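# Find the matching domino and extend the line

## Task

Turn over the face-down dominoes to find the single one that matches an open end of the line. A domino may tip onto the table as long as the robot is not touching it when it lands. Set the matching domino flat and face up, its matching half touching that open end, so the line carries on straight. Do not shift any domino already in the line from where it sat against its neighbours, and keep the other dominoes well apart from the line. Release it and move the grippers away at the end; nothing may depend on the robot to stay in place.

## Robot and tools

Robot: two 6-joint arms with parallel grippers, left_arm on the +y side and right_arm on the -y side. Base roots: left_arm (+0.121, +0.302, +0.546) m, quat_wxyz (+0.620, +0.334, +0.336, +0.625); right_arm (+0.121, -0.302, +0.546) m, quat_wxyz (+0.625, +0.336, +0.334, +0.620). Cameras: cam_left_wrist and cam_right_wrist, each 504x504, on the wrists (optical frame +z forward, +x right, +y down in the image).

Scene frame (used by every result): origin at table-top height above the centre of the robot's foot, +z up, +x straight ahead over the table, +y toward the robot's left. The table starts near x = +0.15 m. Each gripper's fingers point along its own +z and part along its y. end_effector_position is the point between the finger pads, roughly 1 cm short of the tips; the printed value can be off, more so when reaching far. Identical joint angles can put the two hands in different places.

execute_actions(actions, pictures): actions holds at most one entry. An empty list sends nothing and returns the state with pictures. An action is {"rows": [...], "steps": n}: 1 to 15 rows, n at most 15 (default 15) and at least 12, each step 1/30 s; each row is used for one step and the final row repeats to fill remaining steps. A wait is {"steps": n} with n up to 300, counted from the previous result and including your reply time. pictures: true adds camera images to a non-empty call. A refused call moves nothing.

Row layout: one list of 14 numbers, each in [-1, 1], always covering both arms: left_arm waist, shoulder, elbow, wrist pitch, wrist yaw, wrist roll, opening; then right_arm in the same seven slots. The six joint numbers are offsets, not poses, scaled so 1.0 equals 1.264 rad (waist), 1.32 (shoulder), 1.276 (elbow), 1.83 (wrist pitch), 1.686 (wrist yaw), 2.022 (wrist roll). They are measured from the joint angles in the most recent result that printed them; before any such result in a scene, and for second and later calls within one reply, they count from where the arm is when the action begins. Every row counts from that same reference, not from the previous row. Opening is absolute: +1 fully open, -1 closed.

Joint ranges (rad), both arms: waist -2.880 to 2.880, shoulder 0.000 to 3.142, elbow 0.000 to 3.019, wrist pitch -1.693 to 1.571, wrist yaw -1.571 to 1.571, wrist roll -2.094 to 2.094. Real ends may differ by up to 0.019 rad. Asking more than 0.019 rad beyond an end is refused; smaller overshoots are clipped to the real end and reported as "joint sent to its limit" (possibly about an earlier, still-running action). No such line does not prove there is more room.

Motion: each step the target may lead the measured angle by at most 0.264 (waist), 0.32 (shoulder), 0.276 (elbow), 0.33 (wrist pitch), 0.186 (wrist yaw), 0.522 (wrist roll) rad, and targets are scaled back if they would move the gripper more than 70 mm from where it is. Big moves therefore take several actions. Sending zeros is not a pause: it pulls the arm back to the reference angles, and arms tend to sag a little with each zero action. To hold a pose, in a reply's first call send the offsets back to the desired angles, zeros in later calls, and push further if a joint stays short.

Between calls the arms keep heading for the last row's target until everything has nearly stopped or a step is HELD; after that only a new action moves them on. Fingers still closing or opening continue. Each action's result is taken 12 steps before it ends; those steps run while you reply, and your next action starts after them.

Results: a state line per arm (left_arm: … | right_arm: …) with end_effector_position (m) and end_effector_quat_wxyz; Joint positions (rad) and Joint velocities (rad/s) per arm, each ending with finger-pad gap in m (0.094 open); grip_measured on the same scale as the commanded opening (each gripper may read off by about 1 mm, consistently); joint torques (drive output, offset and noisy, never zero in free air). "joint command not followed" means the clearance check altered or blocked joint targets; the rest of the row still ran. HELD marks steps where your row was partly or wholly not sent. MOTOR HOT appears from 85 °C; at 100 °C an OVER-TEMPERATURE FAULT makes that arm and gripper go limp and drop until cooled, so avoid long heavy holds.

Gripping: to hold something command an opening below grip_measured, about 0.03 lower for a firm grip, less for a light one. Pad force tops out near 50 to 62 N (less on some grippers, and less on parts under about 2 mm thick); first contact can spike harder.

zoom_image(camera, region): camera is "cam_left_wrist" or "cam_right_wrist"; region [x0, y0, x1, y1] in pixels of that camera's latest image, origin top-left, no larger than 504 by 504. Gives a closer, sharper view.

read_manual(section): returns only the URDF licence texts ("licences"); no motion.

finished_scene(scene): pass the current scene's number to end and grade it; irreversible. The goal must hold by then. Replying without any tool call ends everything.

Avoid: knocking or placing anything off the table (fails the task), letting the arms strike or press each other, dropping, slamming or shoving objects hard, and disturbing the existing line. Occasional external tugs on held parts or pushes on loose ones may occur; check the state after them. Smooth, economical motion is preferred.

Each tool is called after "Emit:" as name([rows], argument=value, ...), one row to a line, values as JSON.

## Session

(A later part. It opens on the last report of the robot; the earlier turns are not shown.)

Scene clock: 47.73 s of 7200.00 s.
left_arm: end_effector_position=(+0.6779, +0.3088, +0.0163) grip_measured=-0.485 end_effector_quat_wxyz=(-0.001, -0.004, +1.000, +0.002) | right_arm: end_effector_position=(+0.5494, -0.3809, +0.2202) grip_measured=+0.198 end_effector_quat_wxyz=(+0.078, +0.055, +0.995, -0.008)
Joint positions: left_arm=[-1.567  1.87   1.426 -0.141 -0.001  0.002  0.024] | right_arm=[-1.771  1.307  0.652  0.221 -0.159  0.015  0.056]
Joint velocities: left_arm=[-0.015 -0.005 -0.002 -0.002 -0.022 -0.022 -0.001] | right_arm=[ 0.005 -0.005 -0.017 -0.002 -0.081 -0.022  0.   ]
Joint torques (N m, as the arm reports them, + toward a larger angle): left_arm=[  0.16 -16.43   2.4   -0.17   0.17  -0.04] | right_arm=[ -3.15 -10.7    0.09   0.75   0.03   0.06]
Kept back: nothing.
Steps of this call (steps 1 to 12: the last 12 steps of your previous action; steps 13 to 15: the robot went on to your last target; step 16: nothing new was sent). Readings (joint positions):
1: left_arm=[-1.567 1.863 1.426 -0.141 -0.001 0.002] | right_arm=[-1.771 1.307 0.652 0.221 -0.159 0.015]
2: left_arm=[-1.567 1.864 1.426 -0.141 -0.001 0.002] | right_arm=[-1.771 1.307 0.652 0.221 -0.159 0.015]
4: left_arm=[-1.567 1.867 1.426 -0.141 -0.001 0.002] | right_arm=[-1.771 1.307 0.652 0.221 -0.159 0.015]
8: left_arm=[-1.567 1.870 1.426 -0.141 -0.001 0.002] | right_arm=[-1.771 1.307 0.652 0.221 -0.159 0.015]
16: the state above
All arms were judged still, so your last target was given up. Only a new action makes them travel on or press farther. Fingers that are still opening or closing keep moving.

Emit:
execute_actions([
  {"rows":[[0,0,0,0,0,0,-0.4,0,0,0,0,0,0,0.2],[0,0,0,0,0,0,-0.2,0,0,0,0,0,0,0.2],[0,0,0,0,0,0,0,0,0,0,0,0,0,0.2],[0,0,0,0,0,0,0,0,0,0,0,0,0,0.2],[0,0,0,0.05,0,0,0,0,0,0,0,0,0,0.2],[0,0,0,0.12,0,0,0,0,0,0,0,0,0,0.2],[0,0,0,0.2,0,0,0,0,0,0,0,0,0,0.2],[0,0,0,0.28,0,0,0,0,0,0,0,0,0,0.2],[0,0,-0.03,0.36,0,0,0,0,0,0,0,0,0,0.2],[0,0,-0.07,0.45,0,0,0,0,0,0,0,0,0,0.2],[0,0,-0.11,0.55,0,0,0,0,0,0,0,0,0,0.2],[0,0,-0.15,0.65,0,0,0,0,0,0,0,0,0,0.2],[0,0,-0.19,0.75,0,0,0,0,0,0,0,0,0,0.2],[0,0,-0.232,0.84,0,0,0,0,0,0,0,0,0,0.2]]},
])

Emit:
execute_actions([
  {"steps":35},
])

Scene clock: 48.63 s of 7200.00 s.
left_arm: end_effector_position=(+0.6779, +0.3088, +0.0163) grip_measured=-0.101 end_effector_quat_wxyz=(-0.001, -0.004, +1.000, +0.002) | right_arm: end_effector_position=(+0.5494, -0.3809, +0.2202) grip_measured=+0.198 end_effector_quat_wxyz=(+0.078, +0.055, +0.995, -0.008)
Joint positions: left_arm=[-1.567  1.87   1.426 -0.141 -0.001  0.002  0.042] | right_arm=[-1.771  1.307  0.652  0.221 -0.159  0.015  0.056]
Joint velocities: left_arm=[-0.015 -0.015 -0.002  0.017 -0.022 -0.037  0.2  ] | right_arm=[-0.005 -0.005 -0.012 -0.007 -0.022 -0.022 -0.001]
Joint torques (N m, as the arm reports them, + toward a larger angle): left_arm=[  0.18 -17.69   1.73  -0.32   0.15  -0.03] | right_arm=[ -2.81 -10.74   0.07   0.83   0.06   0.1 ]
Steps of this call (steps 1 to 24: nothing new was sent; steps 25 to 27: the first 3 steps of this action). Readings (joint positions):
25: left_arm=[-1.567 1.870 1.426 -0.141 -0.001 0.002] | right_arm=[-1.771 1.307 0.652 0.221 -0.159 0.015]
26: left_arm=[-1.567 1.870 1.426 -0.141 -0.001 0.002] | right_arm=[-1.771 1.307 0.652 0.221 -0.159 0.015]
27: the state above

Scene clock: 49.80 s of 7200.00 s.
left_arm: end_effector_position=(+0.7961, +0.3095, +0.1793) grip_measured=-0.002 end_effector_quat_wxyz=(+0.572, -0.003, +0.820, +0.005) | right_arm: end_effector_position=(+0.5494, -0.3809, +0.2202) grip_measured=+0.198 end_effector_quat_wxyz=(+0.078, +0.055, +0.995, -0.008)
Joint positions: left_arm=[-1.567  1.865  1.126  1.373 -0.001  0.002  0.047] | right_arm=[-1.771  1.307  0.652  0.221 -0.159  0.015  0.056]
Joint velocities: left_arm=[-0.005 -0.024 -0.022 -0.012 -0.051 -0.037 -0.002] | right_arm=[-0.005  0.015 -0.012 -0.022 -0.007  0.051 -0.001]
Joint torques (N m, as the arm reports them, + toward a larger angle): left_arm=[  0.38 -15.51   1.03   2.51   0.1   -0.05] | right_arm=[ -3.18 -11.03   0.07   0.8    0.03   0.08]
Kept back: nothing.
Steps of this call (steps 1 to 12: the last 12 steps of your previous action; steps 13 to 35: the robot went on to your last target). Readings (joint positions):
1: left_arm=[-1.567 1.870 1.426 -0.141 -0.001 0.002] | right_arm=[-1.771 1.307 0.652 0.221 -0.159 0.015]
2: left_arm=[-1.567 1.870 1.426 -0.127 -0.001 0.002] | right_arm=[-1.771 1.307 0.652 0.221 -0.159 0.015]
4: left_arm=[-1.567 1.871 1.418 0.003 -0.001 0.002] | right_arm=[-1.771 1.307 0.652 0.221 -0.159 0.015]
8: left_arm=[-1.567 1.866 1.381 0.432 -0.001 0.002] | right_arm=[-1.771 1.307 0.652 0.221 -0.159 0.015]
35: the state above

Emit:
execute_actions([
  {"rows":[[0,0.02,0,0.02,0,0,0,0,0,0,0,0,0,0.2],[0,0.04,0,0.02,0,0,0,0,0,0,0,0,0,0.2],[0,0.06,0,0.02,0,0,0,0,0,0,0,0,0,0.2],[0,0.08,0.005,0.02,0,0,0,0,0,0,0,0,0,0.2],[0,0.1,0.01,0.02,0,0,0,0,0,0,0,0,0,0.2],[0,0.12,0.015,0.02,0,0,0,0,0,0,0,0,0,0.2],[0,0.14,0.02,0.02,0,0,0,0,0,0,0,0,0,0.2],[0,0.16,0.025,0.02,0,0,0,0,0,0,0,0,0,0.2],[0,0.18,0.03,0.02,0,0,0,0,0,0,0,0,0,0.2],[0,0.2,0.035,0.02,0,0,0,0,0,0,0,0,0,0.2],[0,0.215,0.04,0.02,0,0,0,0,0,0,0,0,0,0.2],[0,0.23,0.045,0.02,0,0,0,0,0,0,0,0,0,0.2],[0,0.24,0.05,0.02,0,0,0,0,0,0,0,0,0,0.2]]},
])

Emit:
execute_actions([
  {"steps":28},
], pictures=true)

Scene clock: 50.40 s of 7200.00 s.
left_arm: end_effector_position=(+0.7942, +0.3095, +0.1781) grip_measured=-0.002 end_effector_quat_wxyz=(+0.574, -0.003, +0.819, +0.005) | right_arm: end_effector_position=(+0.5494, -0.3809, +0.2202) grip_measured=+0.198 end_effector_quat_wxyz=(+0.078, +0.055, +0.995, -0.008)
Joint positions: left_arm=[-1.567  1.873  1.127  1.386 -0.001  0.002  0.047] | right_arm=[-1.771  1.307  0.652  0.221 -0.159  0.015  0.056]
Joint velocities: left_arm=[-0.005  0.181  0.007  0.168 -0.007  0.022 -0.   ] | right_arm=[-0.015  0.005 -0.012 -0.002  0.022  0.022  0.   ]
Joint torques (N m, as the arm reports them, + toward a larger angle): left_arm=[ -0.23 -11.17   0.4    1.88   0.12   0.01] | right_arm=[ -3.38 -10.59  -0.01   0.89   0.04   0.09]
Steps of this call (steps 1 to 15: the robot went on to your last target; steps 16 to 18: the first 3 steps of this action). Readings (joint positions):
16: left_arm=[-1.567 1.866 1.126 1.375 -0.001 0.002] | right_arm=[-1.771 1.307 0.652 0.221 -0.159 0.015]
17: left_arm=[-1.567 1.868 1.126 1.381 -0.001 0.002] | right_arm=[-1.771 1.307 0.652 0.221 -0.159 0.015]
18: the state above

Scene clock: 51.33 s of 7200.00 s.
left_arm: end_effector_position=(+0.6707, +0.3086, +0.0352) grip_measured=-0.002 end_effector_quat_wxyz=(+0.472, -0.003, +0.881, +0.005) | right_arm: end_effector_position=(+0.5494, -0.3809, +0.2202) grip_measured=+0.198 end_effector_quat_wxyz=(+0.078, +0.055, +0.995, -0.008)
Joint positions: left_arm=[-1.567  2.18   1.184  1.396 -0.001  0.002  0.047] | right_arm=[-1.771  1.307  0.652  0.221 -0.159  0.015  0.056]
Joint velocities: left_arm=[-0.005 -0.015 -0.017  0.002 -0.022 -0.125 -0.   ] | right_arm=[ 0.005 -0.024 -0.007 -0.002  0.007 -0.051 -0.001]
Joint torques (N m, as the arm reports them, + toward a larger angle): left_arm=[  0.43 -13.99  -1.32   1.85   0.11  -0.04] | right_arm=[ -3.32 -10.48   0.02   0.83   0.04   0.05]
Kept back: nothing.
Steps of this call (steps 1 to 12: the last 12 steps of your previous action; steps 13 to 28: the robot went on to your last target). Readings (joint positions):
1: left_arm=[-1.567 1.883 1.129 1.391 -0.001 0.002] | right_arm=[-1.771 1.307 0.652 0.221 -0.159 0.015]
2: left_arm=[-1.567 1.899 1.134 1.394 -0.001 0.002] | right_arm=[-1.771 1.307 0.652 0.221 -0.159 0.015]
4: left_arm=[-1.567 1.944 1.146 1.396 -0.001 0.002] | right_arm=[-1.771 1.307 0.652 0.221 -0.159 0.015]
8: left_arm=[-1.567 2.068 1.167 1.396 -0.001 0.002] | right_arm=[-1.771 1.307 0.652 0.221 -0.159 0.015]
28: the state above

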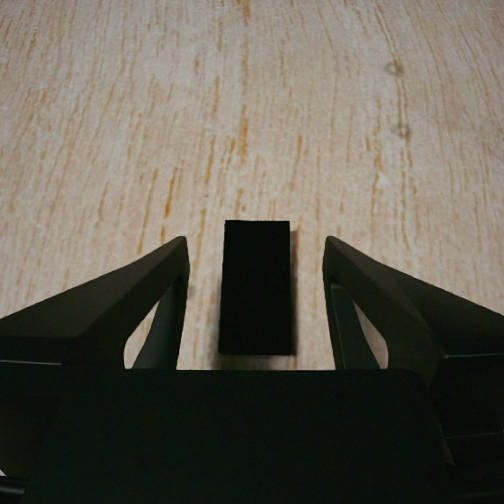

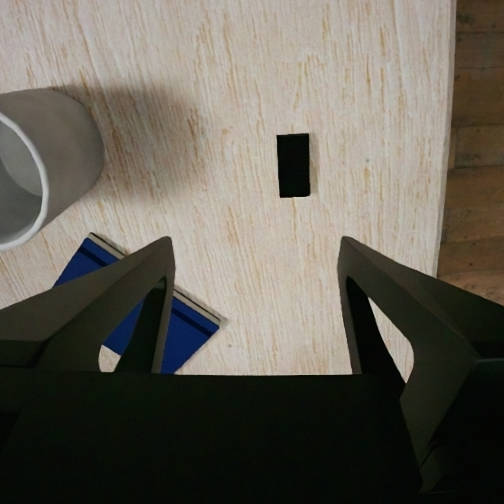

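q2 +.048, q3 +.022.

Emit:
execute_actions([
  {"rows":[[0,0.012,0.006,0.008,0,0,0,0,0,0,0,0,0,0.2],[0,0.02,0.01,0.008,0,0,0,0,0,0,0,0,0,0.2],[0,0.027,0.014,0.008,0,0,0,0,0,0,0,0,0,0.2],[0,0.033,0.018,0.008,0,0,0,0,0,0,0,0,0,0.2],[0,0.039,0.021,0.008,0,0,0,0,0,0,0,0,0,0.2],[0,0.044,0.023,0.008,0,0,0,0,0,0,0,0,0,0.2]]},
])

Emit:
execute_actions([
  {"steps":20},
], pictures=true)

Scene clock: 52.07 s of 7200.00 s.
left_arm: end_effector_position=(+0.6707, +0.3086, +0.0345) grip_measured=-0.002 end_effector_quat_wxyz=(+0.473, -0.003, +0.881, +0.005) | right_arm: end_effector_position=(+0.5494, -0.3809, +0.2202) grip_measured=+0.198 end_effector_quat_wxyz=(+0.078, +0.055, +0.995, -0.008)
Joint positions: left_arm=[-1.567  2.182  1.186  1.396 -0.001  0.002  0.047] | right_arm=[-1.771  1.307  0.652  0.221 -0.159  0.015  0.056]
Joint velocities: left_arm=[ 0.005  0.073  0.085 -0.007  0.037  0.081 -0.001] | right_arm=[ 0.005 -0.005 -0.012 -0.012  0.007 -0.022 -0.001]
Joint torques (N m, as the arm reports them, + toward a larger angle): left_arm=[  0.75 -11.82  -0.76   2.11   0.12  -0.02] | right_arm=[ -3.42 -10.58   0.12   0.92   0.06   0.08]
Steps of this call (steps 1 to 19: the robot went on to your last target; steps 20 to 22: the first 3 steps of this action). Readings (joint positions):
20: left_arm=[-1.567 2.180 1.184 1.396 -0.001 0.002] | right_arm=[-1.771 1.307 0.652 0.221 -0.159 0.015]
21: left_arm=[-1.567 2.180 1.185 1.396 -0.001 0.002] | right_arm=[-1.771 1.307 0.652 0.221 -0.159 0.015]
22: the state above

Scene clock: 52.73 s of 7200.00 s.
left_arm: end_effector_position=(+0.6558, +0.3085, +0.0170) grip_measured=-0.002 end_effector_quat_wxyz=(+0.462, -0.004, +0.887, +0.005) | right_arm: end_effector_position=(+0.5494, -0.3809, +0.2202) grip_measured=+0.198 end_effector_quat_wxyz=(+0.078, +0.055, +0.995, -0.008)
Joint positions: left_arm=[-1.567  2.226  1.207  1.396 -0.001  0.002  0.047] | right_arm=[-1.771  1.307  0.652  0.221 -0.159  0.015  0.056]
Joint velocities: left_arm=[-0.015 -0.024  0.002 -0.017 -0.022 -0.022  0.   ] | right_arm=[-0.005 -0.005 -0.007  0.002 -0.066 -0.037  0.001]
Joint torques (N m, as the arm reports them, + toward a larger angle): left_arm=[  0.45 -12.29  -1.38   1.98   0.15  -0.03] | right_arm=[ -3.31 -10.51  -0.05   0.72   0.04   0.06]
Kept back: nothing.
Steps of this call (steps 1 to 12: the last 12 steps of your previous action; steps 13 to 20: the robot went on to your last target). Readings (joint positions):
1: left_arm=[-1.567 2.185 1.191 1.396 -0.001 0.002] | right_arm=[-1.771 1.307 0.652 0.221 -0.159 0.015]
2: left_arm=[-1.567 2.190 1.196 1.396 -0.001 0.002] | right_arm=[-1.771 1.307 0.652 0.221 -0.159 0.015]
4: left_arm=[-1.567 2.203 1.206 1.396 -0.001 0.002] | right_arm=[-1.771 1.307 0.652 0.221 -0.159 0.015]
8: left_arm=[-1.567 2.221 1.207 1.396 -0.001 0.002] | right_arm=[-1.771 1.307 0.652 0.221 -0.159 0.015]
20: the state above

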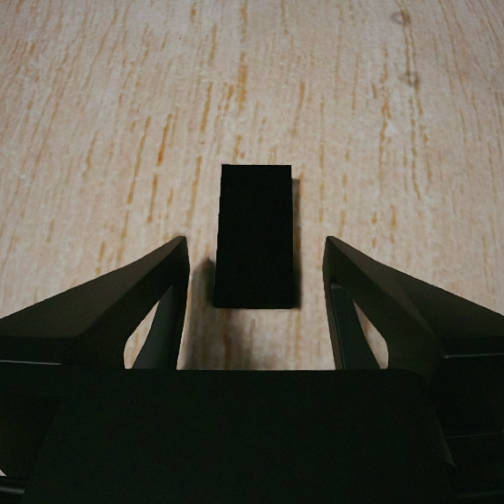

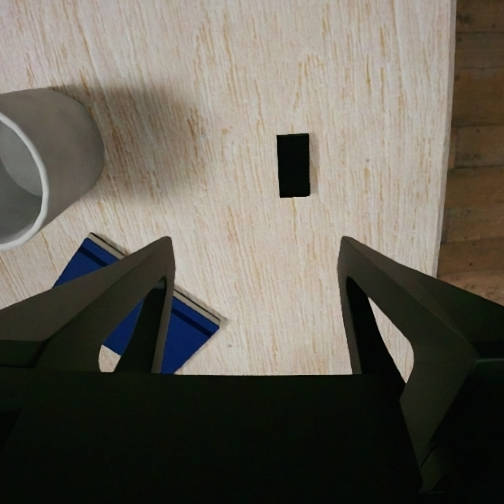

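Emit:
execute_actions([
  {"rows":[[0,0,0,-0.012,0,0,-0.1,0,0,0,0,0,0,0.2],[0,0,0,-0.012,0,0,-0.2,0,0,0,0,0,0,0.2],[0,0,0,-0.012,0,0,-0.28,0,0,0,0,0,0,0.2],[0,0,0,-0.012,0,0,-0.35,0,0,0,0,0,0,0.2],[0,0,0,-0.012,0,0,-0.4,0,0,0,0,0,0,0.2],[0,0,0,-0.012,0,0,-0.43,0,0,0,0,0,0,0.2],[0,0,0,-0.012,0,0,-0.46,0,0,0,0,0,0,0.2],[0,0,0,-0.012,0,0,-0.49,0,0,0,0,0,0,0.2],[0,0,0,-0.012,0,0,-0.52,0,0,0,0,0,0,0.2]]},
])

Emit:
execute_actions([
  {"steps":15},
], pictures=true)

Scene clock: 53.43 s of 7200.00 s.
left_arm: end_effector_position=(+0.6553, +0.3085, +0.0163) grip_measured=-0.241 end_effector_quat_wxyz=(+0.461, -0.004, +0.887, +0.005) | right_arm: end_effector_position=(+0.5494, -0.3809, +0.2202) grip_measured=+0.198 end_effector_quat_wxyz=(+0.078, +0.055, +0.995, -0.008)
Joint positions: left_arm=[-1.567  2.226  1.207  1.393 -0.001  0.002  0.036] | right_arm=[-1.771  1.307  0.652  0.221 -0.159  0.015  0.056]
Joint velocities: left_arm=[ 0.005  0.005  0.012 -0.032  0.007 -0.095 -0.075] | right_arm=[-0.015 -0.015  0.002 -0.002  0.007 -0.081  0.001]
Joint torques (N m, as the arm reports them, + toward a larger angle): left_arm=[  0.62 -13.22  -1.99   0.52   0.17  -0.05] | right_arm=[ -3.21 -11.03   0.07   0.82   0.05   0.06]
Steps of this call (steps 1 to 15: the robot went on to your last target; steps 16 to 18: nothing new was sent; steps 19 to 21: the first 3 steps of this action). Readings (joint positions):
19: left_arm=[-1.567 2.226 1.207 1.396 -0.001 0.002] | right_arm=[-1.771 1.307 0.652 0.221 -0.159 0.015]
20: left_arm=[-1.567 2.226 1.207 1.394 -0.001 0.002] | right_arm=[-1.771 1.307 0.652 0.221 -0.159 0.015]
21: the state above

Scene clock: 53.93 s of 7200.00 s.
left_arm: end_effector_position=(+0.6551, +0.3085, +0.0161) grip_measured=-0.467 end_effector_quat_wxyz=(+0.460, -0.004, +0.888, +0.005) | right_arm: end_effector_position=(+0.5494, -0.3809, +0.2202) grip_measured=+0.198 end_effector_quat_wxyz=(+0.078, +0.055, +0.995, -0.008)
Joint positions: left_arm=[-1.567  2.226  1.207  1.392 -0.001  0.002  0.025] | right_arm=[-1.771  1.307  0.652  0.221 -0.159  0.015  0.056]
Joint velocities: left_arm=[-0.005  0.015 -0.002  0.002 -0.051  0.051 -0.001] | right_arm=[-0.015 -0.005 -0.002 -0.002  0.022  0.007 -0.002]
Joint torques (N m, as the arm reports them, + toward a larger angle): left_arm=[ -0.19 -13.53  -2.01   0.57   0.15  -0.01] | right_arm=[ -3.06 -10.67   0.05   0.87   0.03   0.06]
Kept back: nothing.
Steps of this call (steps 1 to 12: the last 12 steps of your previous action; steps 13 to 15: the robot went on to your last target). Readings (joint positions):
1: left_arm=[-1.567 2.226 1.207 1.392 -0.001 0.002] | right_arm=[-1.771 1.307 0.652 0.221 -0.159 0.015]
2: left_arm=[-1.567 2.226 1.207 1.392 -0.001 0.002] | right_arm=[-1.771 1.307 0.652 0.221 -0.159 0.015]
4: left_arm=[-1.567 2.226 1.207 1.392 -0.001 0.002] | right_arm=[-1.771 1.307 0.652 0.221 -0.159 0.015]
8: left_arm=[-1.567 2.226 1.207 1.392 -0.001 0.002] | right_arm=[-1.771 1.307 0.652 0.221 -0.159 0.015]
15: the state above
All arms were judged still, so your last target was given up. Only a new action makes them travel on or press farther. Fingers that are still opening or closing keep moving.

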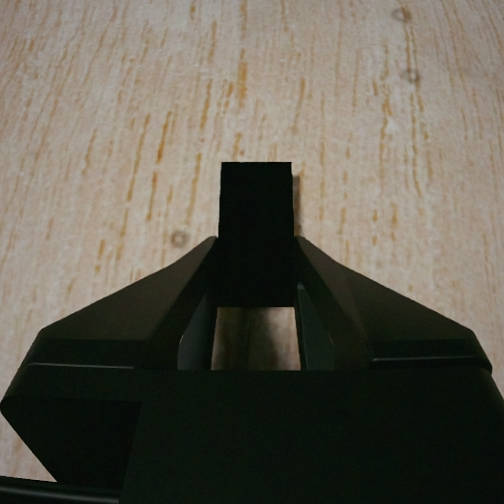

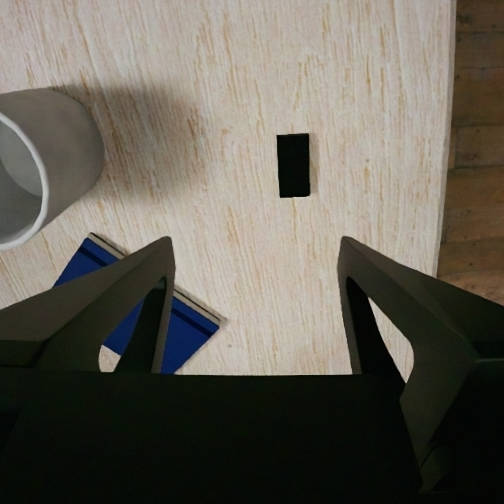

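Lift.

Emit:
execute_actions([
  {"rows":[[0,-0.02,0,0,0,0,-0.51,0,0,0,0,0,0,0.2],[0,-0.05,0.005,0,0,0,-0.51,0,0,0,0,0,0,0.2],[0,-0.08,0.01,0,0,0,-0.51,0,0,0,0,0,0,0.2],[0,-0.11,0.015,0,0,0,-0.51,0,0,0,0,0,0,0.2],[0,-0.14,0.02,0,0,0,-0.51,0,0,0,0,0,0,0.2],[0,-0.17,0.03,-0.03,0,0,-0.51,0,0,0,0,0,0,0.2],[0,-0.2,0.035,-0.06,0,0,-0.51,0,0,0,0,0,0,0.2],[0,-0.23,0.04,-0.1,0,0,-0.51,0,0,0,0,0,0,0.2],[0,-0.26,0.045,-0.14,0,0,-0.51,0,0,0,0,0,0,0.2],[0,-0.29,0.05,-0.18,0,0,-0.51,0,0,0,0,0,0,0.2],[0,-0.32,0.06,-0.22,0,0,-0.51,0,0,0,0,0,0,0.2],[0,-0.35,0.065,-0.26,0,0,-0.51,0,0,0,0,0,0,0.2],[0,-0.37,0.07,-0.3,0,0,-0.51,0,0,0,0,0,0,0.2],[0,-0.39,0.075,-0.34,0,0,-0.51,0,0,0,0,0,0,0.2]]},
])

Emit:
execute_actions([
  {"steps":24},
])

Scene clock: 54.73 s of 7200.00 s.
left_arm: end_effector_position=(+0.6633, +0.3086, +0.0220) grip_measured=-0.467 end_effector_quat_wxyz=(+0.467, -0.004, +0.884, +0.005) | right_arm: end_effector_position=(+0.5494, -0.3809, +0.2202) grip_measured=+0.198 end_effector_quat_wxyz=(+0.078, +0.055, +0.995, -0.008)
Joint positions: left_arm=[-1.567  2.212  1.207  1.392 -0.001  0.002  0.025] | right_arm=[-1.771  1.307  0.652  0.221 -0.159  0.015  0.056]
Joint velocities: left_arm=[-0.015 -0.308 -0.007  0.007 -0.022  0.022  0.001] | right_arm=[-0.015 -0.005 -0.002 -0.002 -0.081  0.022 -0.001]
Joint torques (N m, as the arm reports them, + toward a larger angle): left_arm=[  0.47 -19.43  -0.82   1.03   0.12  -0.04] | right_arm=[ -3.27 -10.62   0.16   0.76   0.04   0.08]
Steps of this call (steps 1 to 21: nothing new was sent; steps 22 to 24: the first 3 steps of this action). Readings (joint positions):
22: left_arm=[-1.567 2.225 1.207 1.392 -0.001 0.002] | right_arm=[-1.771 1.307 0.652 0.221 -0.159 0.015]
23: left_arm=[-1.567 2.221 1.207 1.392 -0.001 0.002] | right_arm=[-1.771 1.307 0.652 0.221 -0.159 0.015]
24: the state above

Scene clock: 55.53 s of 7200.00 s.
left_arm: end_effector_position=(+0.9094, +0.3106, +0.2194) grip_measured=-0.467 end_effector_quat_wxyz=(+0.493, -0.003, +0.870, +0.005) | right_arm: end_effector_position=(+0.5494, -0.3809, +0.2202) grip_measured=+0.198 end_effector_quat_wxyz=(+0.078, +0.055, +0.995, -0.008)
Joint positions: left_arm=[-1.567  1.665  1.32   0.792 -0.001  0.002  0.025] | right_arm=[-1.771  1.307  0.652  0.221 -0.159  0.015  0.056]
Joint velocities: left_arm=[ 0.005  0.23  -0.056 -0.061  0.007 -0.007  0.   ] | right_arm=[-0.015 -0.005  0.012  0.012 -0.051 -0.022 -0.   ]
Joint torques (N m, as the arm reports them, + toward a larger angle): left_arm=[  0.32 -16.79   3.37   0.69   0.11  -0.03] | right_arm=[ -3.16 -11.09   0.13   0.9    0.04   0.08]
Kept back: nothing.
Steps of this call (steps 1 to 12: the last 12 steps of your previous action; steps 13 to 24: the robot went on to your last target). Readings (joint positions):
1: left_arm=[-1.567 2.199 1.207 1.392 -0.001 0.002] | right_arm=[-1.771 1.307 0.652 0.221 -0.159 0.015]
2: left_arm=[-1.567 2.181 1.207 1.392 -0.001 0.002] | right_arm=[-1.771 1.307 0.652 0.221 -0.159 0.015]
4: left_arm=[-1.567 2.131 1.209 1.375 -0.001 0.002] | right_arm=[-1.771 1.307 0.652 0.221 -0.159 0.015]
8: left_arm=[-1.567 1.998 1.231 1.231 -0.001 0.002] | right_arm=[-1.771 1.307 0.652 0.221 -0.159 0.015]
24: the state above

Emit:
execute_actions([
  {"rows":[[0,0.02,0,-0.066,0,0,-0.51,0,0,0,0,0,0,0.2],[0,0.02,0,-0.13,0,0,-0.51,0,0,0,0,0,0,0.2],[0,0.02,0,-0.2,0,0,-0.51,0,0,0,0,0,0,0.2],[0,0.02,0,-0.27,0,0,-0.51,0,0,0,0,0,0,0.2],[0,0.02,0,-0.33,0,0,-0.51,0,0,0,0,0,0,0.2],[0,0.02,0,-0.4,0,0,-0.51,0,0,0,0,0,0,0.2],[0,0.02,0,-0.47,0,0,-0.51,0,0,0,0,0,0,0.2],[0,0.02,0,-0.53,0,0,-0.51,0,0,0,0,0,0,0.2],[0,0.02,0,-0.6,0,0,-0.51,0,0,0,0,0,0,0.2],[0,0.02,0,-0.67,0,0,-0.51,0,0,0,0,0,0,0.2],[0,0.02,0,-0.73,0,0,-0.51,0,0,0,0,0,0,0.2],[0,0.02,0,-0.8,0,0,-0.51,0,0,0,0,0,0,0.2],[0,0.02,0,-0.87,0,0,-0.51,0,0,0,0,0,0,0.2],[0,0.02,0,-0.93,0,0,-0.51,0,0,0,0,0,0,0.2],[0,0.02,0,-1,0,0,-0.51,0,0,0,0,0,0,0.2]]},
])

Emit:
execute_actions([
  {"steps":30},
])

Scene clock: 56.33 s of 7200.00 s.
left_arm: end_effector_position=(+0.8696, +0.3103, +0.1676) grip_measured=-0.467 end_effector_quat_wxyz=(+0.403, -0.004, +0.915, +0.004) | right_arm: end_effector_position=(+0.5494, -0.3809, +0.2202) grip_measured=+0.198 end_effector_quat_wxyz=(+0.078, +0.055, +0.995, -0.008)
Joint positions: left_arm=[-1.567  1.691  1.309  0.628 -0.001  0.002  0.025] | right_arm=[-1.771  1.307  0.652  0.221 -0.159  0.015  0.056]
Joint velocities: left_arm=[-0.005 -0.21   0.066 -2.659 -0.022  0.066  0.   ] | right_arm=[ 0.015 -0.005 -0.002 -0.027 -0.037  0.007  0.001]
Joint torques (N m, as the arm reports them, + toward a larger angle): left_arm=[  0.26 -17.64   4.21   1.01   0.11  -0.06] | right_arm=[ -3.23 -10.48   0.07   0.83   0.02   0.08]
Steps of this call (steps 1 to 21: the robot went on to your last target; steps 22 to 24: the first 3 steps of this action). Readings (joint positions):
22: left_arm=[-1.567 1.701 1.306 0.763 -0.001 0.002] | right_arm=[-1.771 1.307 0.652 0.221 -0.159 0.015]
23: left_arm=[-1.567 1.697 1.307 0.710 -0.001 0.002] | right_arm=[-1.771 1.307 0.652 0.221 -0.159 0.015]
24: the state above

Scene clock: 57.33 s of 7200.00 s.
left_arm: end_effector_position=(+0.5157, +0.3066, +0.1685) grip_measured=-0.467 end_effector_quat_wxyz=(-0.390, -0.004, +0.921, -0.000) | right_arm: end_effector_position=(+0.5494, -0.3809, +0.2202) grip_measured=+0.198 end_effector_quat_wxyz=(+0.078, +0.055, +0.995, -0.008)
Joint positions: left_arm=[-1.567  1.678  1.312 -1.019 -0.001  0.002  0.025] | right_arm=[-1.771  1.307  0.652  0.221 -0.159  0.015  0.056]
Joint velocities: left_arm=[-0.005 -0.015  0.002 -0.002 -0.066  0.037 -0.   ] | right_arm=[-0.015 -0.005  0.007  0.012 -0.007 -0.022 -0.   ]
Joint torques (N m, as the arm reports them, + toward a larger angle): left_arm=[  0.79 -14.72   1.73  -2.36   0.21  -0.04] | right_arm=[ -3.05 -10.51   0.05   0.81   0.04   0.05]
Kept back: nothing.
Steps of this call (steps 1 to 12: the last 12 steps of your previous action; steps 13 to 30: the robot went on to your last target). Readings (joint positions):
1: left_arm=[-1.567 1.685 1.312 0.528 -0.001 0.002] | right_arm=[-1.771 1.307 0.652 0.221 -0.159 0.015]
2: left_arm=[-1.567 1.680 1.315 0.421 -0.001 0.002] | right_arm=[-1.771 1.307 0.652 0.221 -0.159 0.015]
4: left_arm=[-1.567 1.677 1.318 0.210 -0.001 0.002] | right_arm=[-1.771 1.307 0.652 0.221 -0.159 0.015]
8: left_arm=[-1.567 1.678 1.318 -0.222 -0.001 0.002] | right_arm=[-1.771 1.307 0.652 0.221 -0.159 0.015]
30: the state above

Go to q2 2.0, q3 1.57: Δ .244, .205.

Emit:
execute_actions([
  {"rows":[[0,0.02,0.017,-0.012,0,0,-0.51,0,0,0,0,0,0,0.2],[0,0.04,0.034,-0.012,0,0,-0.51,0,0,0,0,0,0,0.2],[0,0.06,0.05,-0.012,0,0,-0.51,0,0,0,0,0,0,0.2],[0,0.08,0.067,-0.012,0,0,-0.51,0,0,0,0,0,0,0.2],[0,0.1,0.084,-0.012,0,0,-0.51,0,0,0,0,0,0,0.2],[0,0.12,0.1,-0.012,0,0,-0.51,0,0,0,0,0,0,0.2],[0,0.14,0.118,-0.012,0,0,-0.51,0,0,0,0,0,0,0.2],[0,0.16,0.135,-0.012,0,0,-0.51,0,0,0,0,0,0,0.2],[0,0.18,0.15,-0.012,0,0,-0.51,0,0,0,0,0,0,0.2],[0,0.2,0.168,-0.012,0,0,-0.51,0,0,0,0,0,0,0.2],[0,0.215,0.18,-0.012,0,0,-0.51,0,0,0,0,0,0,0.2],[0,0.228,0.192,-0.012,0,0,-0.51,0,0,0,0,0,0,0.2],[0,0.238,0.2,-0.012,0,0,-0.51,0,0,0,0,0,0,0.2],[0,0.244,0.207,-0.012,0,0,-0.51,0,0,0,0,0,0,0.2]]},
])

Emit:
execute_actions([
  {"steps":28},
], pictures=true)

Scene clock: 58.03 s of 7200.00 s.
left_arm: end_effector_position=(+0.5190, +0.3066, +0.1651) grip_measured=-0.467 end_effector_quat_wxyz=(-0.391, -0.004, +0.920, -0.000) | right_arm: end_effector_position=(+0.5494, -0.3809, +0.2202) grip_measured=+0.198 end_effector_quat_wxyz=(+0.078, +0.055, +0.995, -0.008)
Joint positions: left_arm=[-1.567  1.69   1.33  -1.026 -0.001  0.002  0.025] | right_arm=[-1.771  1.307  0.652  0.221 -0.159  0.015  0.056]
Joint velocities: left_arm=[-0.005  0.298  0.422 -0.115 -0.051  0.022 -0.   ] | right_arm=[-0.005 -0.024 -0.007  0.007 -0.022 -0.022 -0.001]
Joint torques (N m, as the arm reports them, + toward a larger angle): left_arm=[  0.18 -12.33   3.11  -1.94   0.17  -0.02] | right_arm=[ -3.38 -10.47   0.06   0.81   0.04   0.06]
Steps of this call (steps 1 to 15: the robot went on to your last target; steps 16 to 18: nothing new was sent; steps 19 to 21: the first 3 steps of this action). Readings (joint positions):
19: left_arm=[-1.567 1.678 1.313 -1.020 -0.001 0.002] | right_arm=[-1.771 1.307 0.652 0.221 -0.159 0.015]
20: left_arm=[-1.567 1.682 1.318 -1.023 -0.001 0.002] | right_arm=[-1.771 1.307 0.652 0.221 -0.159 0.015]
21: the state above

Scene clock: 58.97 s of 7200.00 s.
left_arm: end_effector_position=(+0.4943, +0.3067, +0.0541) grip_measured=-0.467 end_effector_quat_wxyz=(-0.426, -0.004, +0.905, -0.001) | right_arm: end_effector_position=(+0.5494, -0.3809, +0.2202) grip_measured=+0.198 end_effector_quat_wxyz=(+0.078, +0.055, +0.995, -0.008)
Joint positions: left_arm=[-1.567  2.005  1.571 -1.029 -0.001  0.002  0.025] | right_arm=[-1.771  1.307  0.652  0.221 -0.159  0.015  0.056]
Joint velocities: left_arm=[-0.005 -0.024  0.002  0.002 -0.007  0.066 -0.001] | right_arm=[-0.005  0.005  0.017 -0.012  0.022  0.022  0.   ]
Joint torques (N m, as the arm reports them, + toward a larger angle): left_arm=[  0.07 -16.54   0.61  -2.26   0.11  -0.06] | right_arm=[ -3.11 -10.77   0.05   0.88   0.04   0.07]
Kept back: nothing.
Steps of this call (steps 1 to 12: the last 12 steps of your previous action; steps 13 to 28: the robot went on to your last target). Readings (joint positions):
1: left_arm=[-1.567 1.703 1.347 -1.028 -0.001 0.002] | right_arm=[-1.771 1.307 0.652 0.221 -0.159 0.015]
2: left_arm=[-1.567 1.722 1.370 -1.029 -0.001 0.002] | right_arm=[-1.771 1.307 0.652 0.221 -0.159 0.015]
4: left_arm=[-1.567 1.772 1.424 -1.029 -0.001 0.002] | right_arm=[-1.771 1.307 0.652 0.221 -0.159 0.015]
8: left_arm=[-1.567 1.887 1.516 -1.029 -0.001 0.002] | right_arm=[-1.771 1.307 0.652 0.221 -0.159 0.015]
28: the state above

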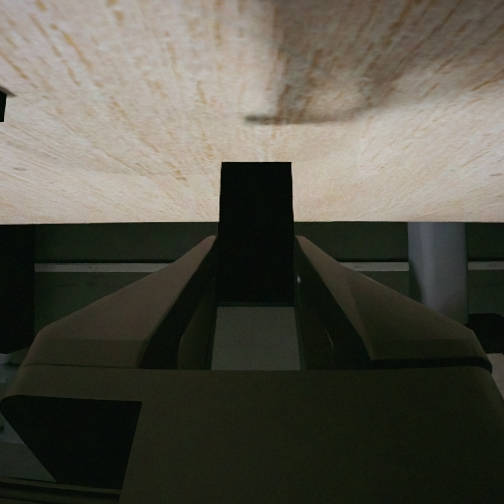

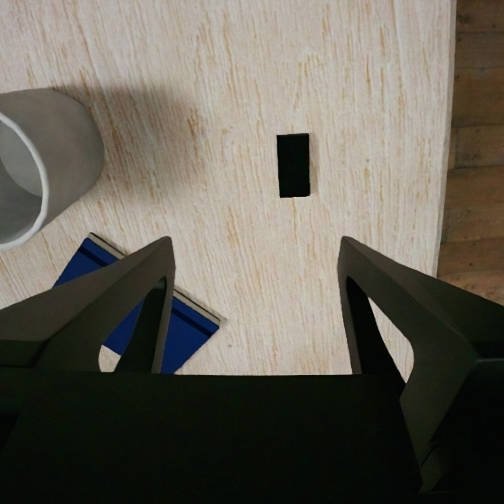

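Emit:
execute_actions([
  {"rows":[[0,0.012,0.006,0,0,0,-0.51,0,0,0,0,0,0,0.2],[0,0.02,0.012,0,0,0,-0.51,0,0,0,0,0,0,0.2],[0,0.027,0.02,0,0,0,-0.51,0,0,0,0,0,0,0.2],[0,0.033,0.027,0,0,0,-0.51,0,0,0,0,0,0,0.2]]},
])

Emit:
execute_actions([
  {"steps":20},
], pictures=true)

Scene clock: 59.47 s of 7200.00 s.
left_arm: end_effector_position=(+0.4953, +0.3067, +0.0531) grip_measured=-0.467 end_effector_quat_wxyz=(-0.425, -0.004, +0.905, -0.001) | right_arm: end_effector_position=(+0.5494, -0.3809, +0.2202) grip_measured=+0.198 end_effector_quat_wxyz=(+0.078, +0.055, +0.995, -0.008)
Joint positions: left_arm=[-1.567  2.007  1.574 -1.029 -0.001  0.002  0.025] | right_arm=[-1.771  1.307  0.652  0.221 -0.159  0.015  0.056]
Joint velocities: left_arm=[ 0.005  0.054  0.125  0.002 -0.007 -0.037 -0.   ] | right_arm=[ 0.005  0.015  0.002  0.002  0.007  0.007 -0.001]
Joint torques (N m, as the arm reports them, + toward a larger angle): left_arm=[  0.37 -14.27   1.55  -1.57   0.12  -0.05] | right_arm=[ -3.04 -10.76   0.1    0.93   0.03   0.07]
Steps of this call (steps 1 to 12: the robot went on to your last target; steps 13 to 15: the first 3 steps of this action). Readings (joint positions):
13: left_arm=[-1.567 2.005 1.571 -1.029 -0.001 0.002] | right_arm=[-1.771 1.307 0.652 0.221 -0.159 0.015]
14: left_arm=[-1.567 2.005 1.571 -1.029 -0.001 0.002] | right_arm=[-1.771 1.307 0.652 0.221 -0.159 0.015]
15: the state above

Scene clock: 60.13 s of 7200.00 s.
left_arm: end_effector_position=(+0.4985, +0.3068, +0.0448) grip_measured=-0.467 end_effector_quat_wxyz=(-0.422, -0.004, +0.907, -0.001) | right_arm: end_effector_position=(+0.5494, -0.3809, +0.2202) grip_measured=+0.198 end_effector_quat_wxyz=(+0.078, +0.055, +0.995, -0.008)
Joint positions: left_arm=[-1.567  2.026  1.6   -1.029 -0.001  0.002  0.025] | right_arm=[-1.771  1.307  0.652  0.221 -0.159  0.015  0.056]
Joint velocities: left_arm=[ 0.015  0.005 -0.007 -0.002 -0.022  0.037  0.   ] | right_arm=[ 0.005  0.005 -0.002 -0.002 -0.081 -0.007  0.   ]
Joint torques (N m, as the arm reports them, + toward a larger angle): left_arm=[  0.41 -14.39   0.76  -2.04   0.15  -0.08] | right_arm=[ -3.43 -10.85   0.12   0.86   0.01   0.07]
Kept back: nothing.
Steps of this call (steps 1 to 12: the last 12 steps of your previous action; steps 13 to 20: the robot went on to your last target). Readings (joint positions):
1: left_arm=[-1.567 2.010 1.581 -1.029 -0.001 0.002] | right_arm=[-1.771 1.307 0.652 0.221 -0.159 0.015]
2: left_arm=[-1.567 2.015 1.588 -1.029 -0.001 0.002] | right_arm=[-1.771 1.307 0.652 0.221 -0.159 0.015]
4: left_arm=[-1.567 2.021 1.598 -1.029 -0.001 0.002] | right_arm=[-1.771 1.307 0.652 0.221 -0.159 0.015]
8: left_arm=[-1.567 2.026 1.600 -1.029 -0.001 0.002] | right_arm=[-1.771 1.307 0.652 0.221 -0.159 0.015]
20: the state above

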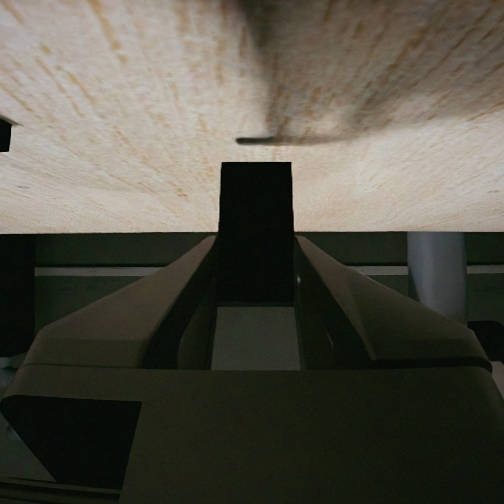

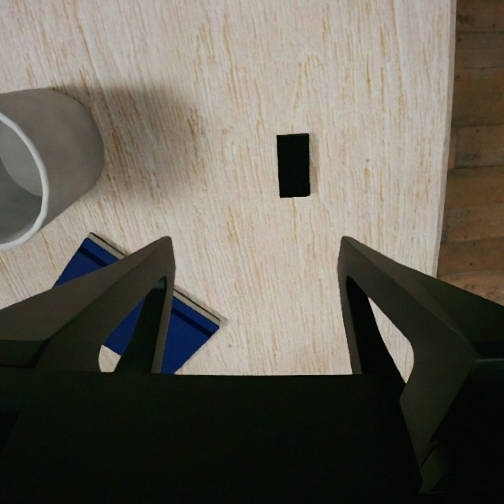

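~8 mm more.

Emit:
execute_actions([
  {"rows":[[0,0.016,0.004,0,0,0,-0.51,0,0,0,0,0,0,0.2],[0,0.022,0.008,0,0,0,-0.51,0,0,0,0,0,0,0.2],[0,0.028,0.012,0,0,0,-0.51,0,0,0,0,0,0,0.2],[0,0.034,0.016,0,0,0,-0.51,0,0,0,0,0,0,0.2]]},
])

Emit:
execute_actions([
  {"steps":20},
], pictures=true)

Scene clock: 60.60 s of 7200.00 s.
left_arm: end_effector_position=(+0.4983, +0.3068, +0.0443) grip_measured=-0.467 end_effector_quat_wxyz=(-0.422, -0.004, +0.907, -0.001) | right_arm: end_effector_position=(+0.5494, -0.3809, +0.2202) grip_measured=+0.198 end_effector_quat_wxyz=(+0.078, +0.055, +0.995, -0.008)
Joint positions: left_arm=[-1.567  2.028  1.602 -1.029 -0.001  0.002  0.025] | right_arm=[-1.771  1.307  0.652  0.221 -0.159  0.015  0.056]
Joint velocities: left_arm=[ 0.015  0.044  0.076  0.002  0.022 -0.037  0.001] | right_arm=[-0.005 -0.015 -0.027  0.012 -0.051 -0.051  0.   ]
Joint torques (N m, as the arm reports them, + toward a larger angle): left_arm=[  0.55 -13.24   1.35  -1.76   0.14  -0.02] | right_arm=[ -3.37 -10.58   0.09   0.86   0.04   0.07]
Steps of this call (steps 1 to 11: the robot went on to your last target; steps 12 to 14: the first 3 steps of this action). Readings (joint positions):
12: left_arm=[-1.567 2.026 1.600 -1.029 -0.001 0.002] | right_arm=[-1.771 1.307 0.652 0.221 -0.159 0.015]
13: left_arm=[-1.567 2.026 1.600 -1.029 -0.001 0.002] | right_arm=[-1.771 1.307 0.652 0.221 -0.159 0.015]
14: the state above

Scene clock: 61.27 s of 7200.00 s.
left_arm: end_effector_position=(+0.4924, +0.3067, +0.0363) grip_measured=-0.467 end_effector_quat_wxyz=(-0.426, -0.004, +0.905, -0.001) | right_arm: end_effector_position=(+0.5494, -0.3809, +0.2202) grip_measured=+0.198 end_effector_quat_wxyz=(+0.078, +0.055, +0.995, -0.008)
Joint positions: left_arm=[-1.567  2.052  1.616 -1.029 -0.001  0.002  0.025] | right_arm=[-1.771  1.307  0.652  0.221 -0.159  0.015  0.056]
Joint velocities: left_arm=[ 0.005 -0.005 -0.012 -0.002 -0.037 -0.007 -0.001] | right_arm=[-0.015 -0.005  0.002  0.007  0.051 -0.066  0.001]
Joint torques (N m, as the arm reports them, + toward a larger angle): left_arm=[  0.23 -14.47   0.76  -1.87   0.08  -0.02] | right_arm=[ -2.89 -10.19   0.1    0.87   0.03   0.06]
Kept back: nothing.
Steps of this call (steps 1 to 12: the last 12 steps of your previous action; steps 13 to 20: the robot went on to your last target). Readings (joint positions):
1: left_arm=[-1.567 2.031 1.605 -1.029 -0.001 0.002] | right_arm=[-1.771 1.307 0.652 0.221 -0.159 0.015]
2: left_arm=[-1.567 2.034 1.610 -1.029 -0.001 0.002] | right_arm=[-1.771 1.307 0.652 0.221 -0.159 0.015]
4: left_arm=[-1.567 2.042 1.615 -1.029 -0.001 0.002] | right_arm=[-1.771 1.307 0.652 0.221 -0.159 0.015]
8: left_arm=[-1.567 2.050 1.616 -1.029 -0.001 0.002] | right_arm=[-1.771 1.307 0.652 0.221 -0.159 0.015]
20: the state above

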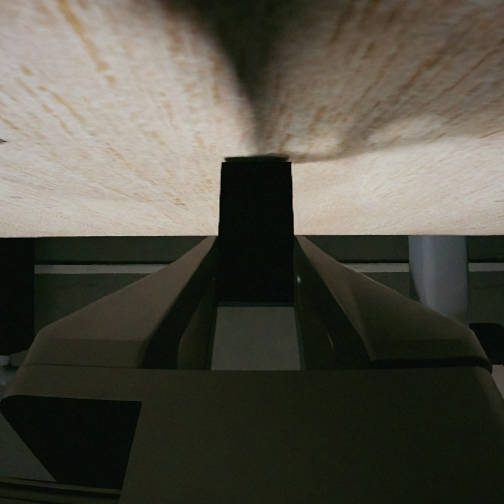

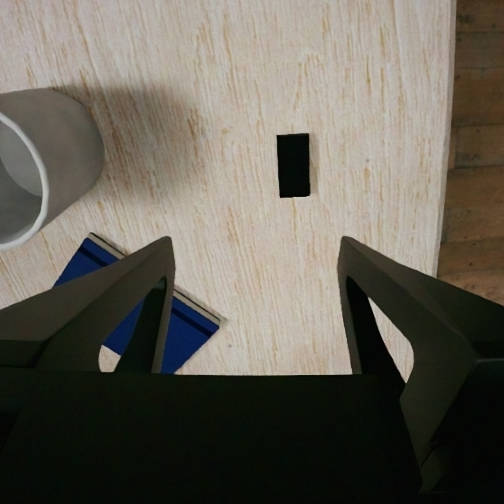

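Emit:
execute_actions([
  {"rows":[[0,0.019,0,0,0,0,-0.51,0,0,0,0,0,0,0.2],[0,0.019,0,0,0,0,-0.51,0,0,0,0,0,0,0.2],[0,0.019,0,0,0,0,-0.51,0,0,0,0,0,0,0.2],[0,0.019,0,0,0,0,-0.51,0,0,0,0,0,0,0.2],[0,0.0,0,0,0,0,0.4,0,0,0,0,0,0,0.2]]},
])

Emit:
execute_actions([
  {"rows":[[0,0,0,0,0,0,0.4,0,0,0,0,0,0,0.2],[0,-0.03,-0.03,0,0,0,0.4,0,0,0,0,0,0,0.2],[0,-0.06,-0.06,0,0,0,0.4,0,0,0,0,0,0,0.2],[0,-0.09,-0.1,0,0,0,0.4,0,0,0,0,0,0,0.2],[0,-0.12,-0.14,0.03,0,0,0.4,0,0,0,0,0,0,0.2],[0,-0.15,-0.18,0.08,0,0,0.4,0,0,0,0,0,0,0.2],[0,-0.18,-0.22,0.14,0,0,0.4,0,0,0,0,0,0,0.2],[0,-0.2,-0.27,0.21,0,0,0.4,0,0,0,0,0,0,0.2],[0,-0.2,-0.32,0.28,0,0,0.4,0,0,0,0,0,0,0.2],[0,-0.2,-0.37,0.36,0,0,0.4,0,0,0,0,0,0,0.2],[0,-0.2,-0.42,0.44,0,0,0.4,0,0,0,0,0,0,0.2],[0,-0.2,-0.46,0.52,0,0,0.4,0,0,0,0,0,0,0.2],[0,-0.2,-0.5,0.6,0,0,0.4,0,0,0,0,0,0,0.2],[0,-0.2,-0.53,0.67,0,0,0.4,0,0,0,0,0,0,0.2],[0,-0.2,-0.552,0.725,0,0,0.4,0,0,0,0,0,0,0.2]]},
])

Emit:
execute_actions([
  {"steps":36},
], pictures=true)

Scene clock: 62.10 s of 7200.00 s.
left_arm: end_effector_position=(+0.4922, +0.3067, +0.0362) grip_measured=-0.467 end_effector_quat_wxyz=(-0.427, -0.004, +0.904, -0.001) | right_arm: end_effector_position=(+0.5494, -0.3809, +0.2202) grip_measured=+0.198 end_effector_quat_wxyz=(+0.078, +0.055, +0.995, -0.008)
Joint positions: left_arm=[-1.567  2.052  1.616 -1.029 -0.001  0.002  0.025] | right_arm=[-1.771  1.307  0.652  0.221 -0.159  0.015  0.056]
Joint velocities: left_arm=[-0.005  0.005 -0.012 -0.002 -0.066 -0.007 -0.001] | right_arm=[-0.015  0.005 -0.002  0.007  0.037  0.095  0.001]
Joint torques (N m, as the arm reports them, + toward a larger angle): left_arm=[  0.43 -14.42   0.42  -1.83   0.16  -0.07] | right_arm=[ -3.43 -10.75   0.05   0.84   0.04   0.05]
Steps of this call (steps 1 to 15: the robot went on to your last target; steps 16 to 22: nothing new was sent; steps 23 to 25: the first 3 steps of this action). Readings (joint positions):
23: left_arm=[-1.567 2.052 1.616 -1.029 -0.001 0.002] | right_arm=[-1.771 1.307 0.652 0.221 -0.159 0.015]
24: left_arm=[-1.567 2.052 1.616 -1.029 -0.001 0.002] | right_arm=[-1.771 1.307 0.652 0.221 -0.159 0.015]
25: the state above

Scene clock: 62.60 s of 7200.00 s.
left_arm: end_effector_position=(+0.4897, +0.3067, +0.0416) grip_measured=+0.398 end_effector_quat_wxyz=(-0.429, -0.004, +0.903, -0.001) | right_arm: end_effector_position=(+0.5494, -0.3809, +0.2202) grip_measured=+0.198 end_effector_quat_wxyz=(+0.078, +0.055, +0.995, -0.008)
Joint positions: left_arm=[-1.567  2.04   1.598 -1.028 -0.001  0.002  0.066] | right_arm=[-1.771  1.307  0.652  0.221 -0.159  0.015  0.056]
Joint velocities: left_arm=[ 0.005 -0.386 -0.569 -0.012 -0.022  0.066  0.   ] | right_arm=[-0.024  0.015 -0.012 -0.012 -0.066  0.051 -0.001]
Joint torques (N m, as the arm reports them, + toward a larger angle): left_arm=[ -0.02 -20.99  -2.11  -1.87   0.12  -0.04] | right_arm=[ -3.1  -10.83   0.03   0.85   0.02   0.07]
Steps of this call (steps 1 to 12: the last 12 steps of your previous action; steps 13 to 15: the first 3 steps of this action, its rows measured from where the robot was after step 12). Readings (joint positions):
12: left_arm=[-1.567 2.052 1.616 -1.029 -0.001 0.002] | right_arm=[-1.771 1.307 0.652 0.221 -0.159 0.015]
13: left_arm=[-1.567 2.052 1.616 -1.029 -0.001 0.002] | right_arm=[-1.771 1.307 0.652 0.221 -0.159 0.015]
14: left_arm=[-1.567 2.049 1.612 -1.029 -0.001 0.002] | right_arm=[-1.771 1.307 0.652 0.221 -0.159 0.015]
15: the state above

Scene clock: 63.80 s of 7200.00 s.
left_arm: end_effector_position=(+0.5011, +0.3068, +0.0598) grip_measured=+0.398 end_effector_quat_wxyz=(-0.010, -0.004, +1.000, +0.002) | right_arm: end_effector_position=(+0.5494, -0.3809, +0.2202) grip_measured=+0.198 end_effector_quat_wxyz=(+0.078, +0.055, +0.995, -0.008)
Joint positions: left_arm=[-1.567  1.791  0.904  0.284 -0.001  0.002  0.066] | right_arm=[-1.771  1.307  0.652  0.221 -0.159  0.015  0.056]
Joint velocities: left_arm=[-0.005  0.005  0.007 -0.002 -0.051  0.066  0.001] | right_arm=[ 0.005 -0.015  0.007 -0.007  0.037 -0.037 -0.001]
Joint torques (N m, as the arm reports them, + toward a larger angle): left_arm=[  0.09 -13.65  -1.61   0.27   0.16  -0.06] | right_arm=[ -2.9  -10.56   0.06   0.78   0.03   0.04]
Kept back: nothing.
Steps of this call (steps 1 to 12: the last 12 steps of your previous action; steps 13 to 36: the robot went on to your last target). Readings (joint positions):
1: left_arm=[-1.567 2.021 1.570 -1.028 -0.001 0.002] | right_arm=[-1.771 1.307 0.652 0.221 -0.159 0.015]
2: left_arm=[-1.567 1.993 1.528 -1.018 -0.001 0.002] | right_arm=[-1.771 1.307 0.652 0.221 -0.159 0.015]
4: left_arm=[-1.567 1.916 1.417 -0.929 -0.001 0.002] | right_arm=[-1.771 1.307 0.652 0.221 -0.159 0.015]
8: left_arm=[-1.567 1.770 1.195 -0.529 -0.001 0.002] | right_arm=[-1.771 1.307 0.652 0.221 -0.159 0.015]
36: the state above

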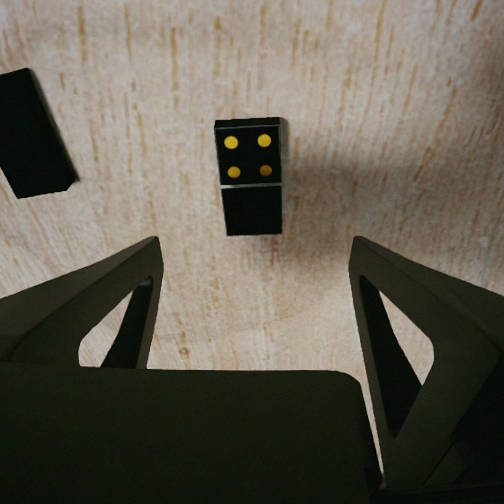

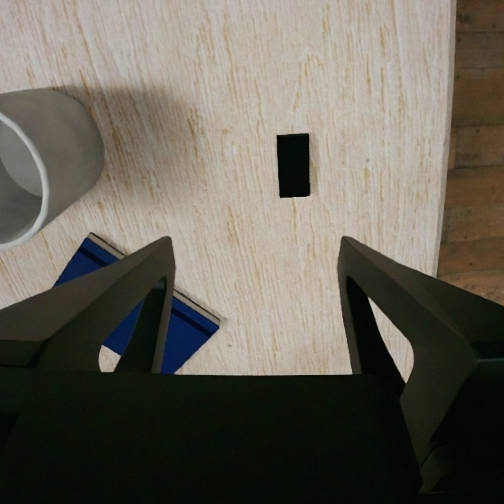

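Emit:
execute_actions([
  {"rows":[[0,0.01,0.01,0.025,0,0,0.3,0,0,0,0,0,0,0.2],[0,0.02,0.02,0.025,0,0,0.2,0,0,0,0,0,0,0.2],[0,0.03,0.03,0.025,0,0,0.1,0,0,0,0,0,0,0.2],[0,0.04,0.04,0.025,0,0,0.1,0,0,0,0,0,0,0.2],[0,0.05,0.05,0.025,0,0,0.1,0,0,0,0,0,0,0.2],[0,0.06,0.06,0.025,0,0,0.1,0,0,0,0,0,0,0.2],[0,0.07,0.068,0.025,0,0,0.1,0,0,0,0,0,0,0.2],[0,0.078,0.076,0.025,0,0,0.1,0,0,0,0,0,0,0.2],[0,0.085,0.083,0.025,0,0,0.1,0,0,0,0,0,0,0.2],[0,0.091,0.089,0.025,0,0,0.1,0,0,0,0,0,0,0.2],[0,0.096,0.094,0.025,0,0,0.1,0,0,0,0,0,0,0.2]]},
])

Emit:
execute_actions([
  {"steps":24},
], pictures=true)

Scene clock: 64.60 s of 7200.00 s.
left_arm: end_effector_position=(+0.5082, +0.3068, +0.0578) grip_measured=+0.147 end_effector_quat_wxyz=(+0.001, -0.004, +1.000, +0.002) | right_arm: end_effector_position=(+0.5494, -0.3809, +0.2202) grip_measured=+0.198 end_effector_quat_wxyz=(+0.078, +0.055, +0.995, -0.008)
Joint positions: left_arm=[-1.567  1.796  0.912  0.303 -0.001  0.002  0.054] | right_arm=[-1.771  1.307  0.652  0.221 -0.159  0.015  0.056]
Joint velocities: left_arm=[-0.015  0.103  0.222  0.125  0.051 -0.022 -0.09 ] | right_arm=[-0.005 -0.005 -0.022 -0.032 -0.007 -0.022  0.001]
Joint torques (N m, as the arm reports them, + toward a larger angle): left_arm=[  0.42 -11.23  -0.72   0.7    0.13  -0.1 ] | right_arm=[ -3.   -10.39  -0.09   0.91   0.03   0.04]
Steps of this call (steps 1 to 15: the robot went on to your last target; steps 16 to 21: nothing new was sent; steps 22 to 24: the first 3 steps of this action). Readings (joint positions):
22: left_arm=[-1.567 1.791 0.904 0.290 -0.001 0.002] | right_arm=[-1.771 1.307 0.652 0.221 -0.159 0.015]
23: left_arm=[-1.567 1.793 0.906 0.297 -0.001 0.002] | right_arm=[-1.771 1.307 0.652 0.221 -0.159 0.015]
24: the state above

Scene clock: 65.40 s of 7200.00 s.
left_arm: end_effector_position=(+0.5126, +0.3070, +0.0155) grip_measured=+0.102 end_effector_quat_wxyz=(+0.005, -0.004, +1.000, +0.002) | right_arm: end_effector_position=(+0.5494, -0.3809, +0.2202) grip_measured=+0.198 end_effector_quat_wxyz=(+0.078, +0.055, +0.995, -0.008)
Joint positions: left_arm=[-1.567  1.909  1.017  0.317 -0.001  0.002  0.052] | right_arm=[-1.771  1.307  0.652  0.221 -0.159  0.015  0.056]
Joint velocities: left_arm=[-0.015 -0.015 -0.002  0.002 -0.007  0.037 -0.001] | right_arm=[-0.015  0.005  0.007 -0.012 -0.022 -0.037 -0.001]
Joint torques (N m, as the arm reports them, + toward a larger angle): left_arm=[  0.58 -11.81  -1.84   0.38   0.16  -0.06] | right_arm=[ -3.14 -10.43   0.08   0.82   0.05   0.06]
Kept back: nothing.
Steps of this call (steps 1 to 12: the last 12 steps of your previous action; steps 13 to 24: the robot went on to your last target). Readings (joint positions):
1: left_arm=[-1.567 1.801 0.922 0.306 -0.001 0.002] | right_arm=[-1.771 1.307 0.652 0.221 -0.159 0.015]
2: left_arm=[-1.567 1.810 0.935 0.309 -0.001 0.002] | right_arm=[-1.771 1.307 0.652 0.221 -0.159 0.015]
4: left_arm=[-1.567 1.832 0.966 0.314 -0.001 0.002] | right_arm=[-1.771 1.307 0.652 0.221 -0.159 0.015]
8: left_arm=[-1.567 1.880 1.009 0.317 -0.001 0.002] | right_arm=[-1.771 1.307 0.652 0.221 -0.159 0.015]
24: the state above

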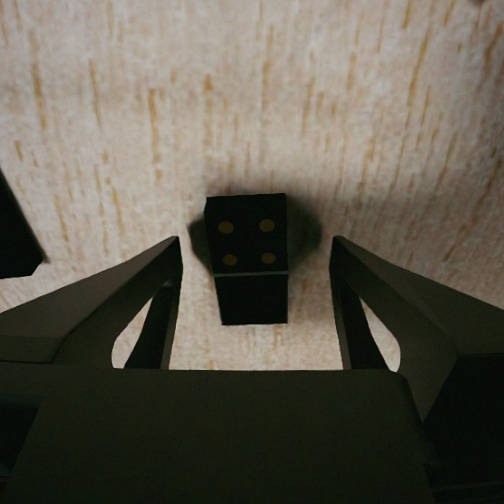

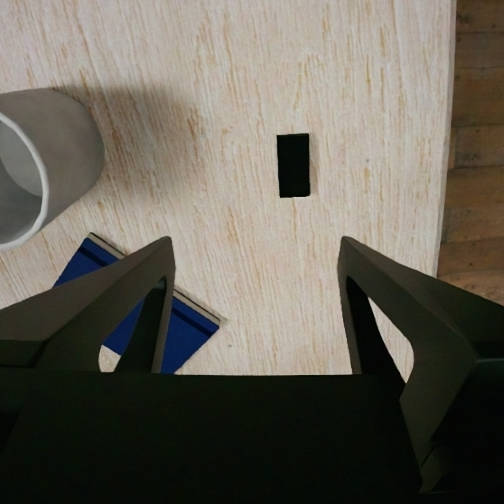

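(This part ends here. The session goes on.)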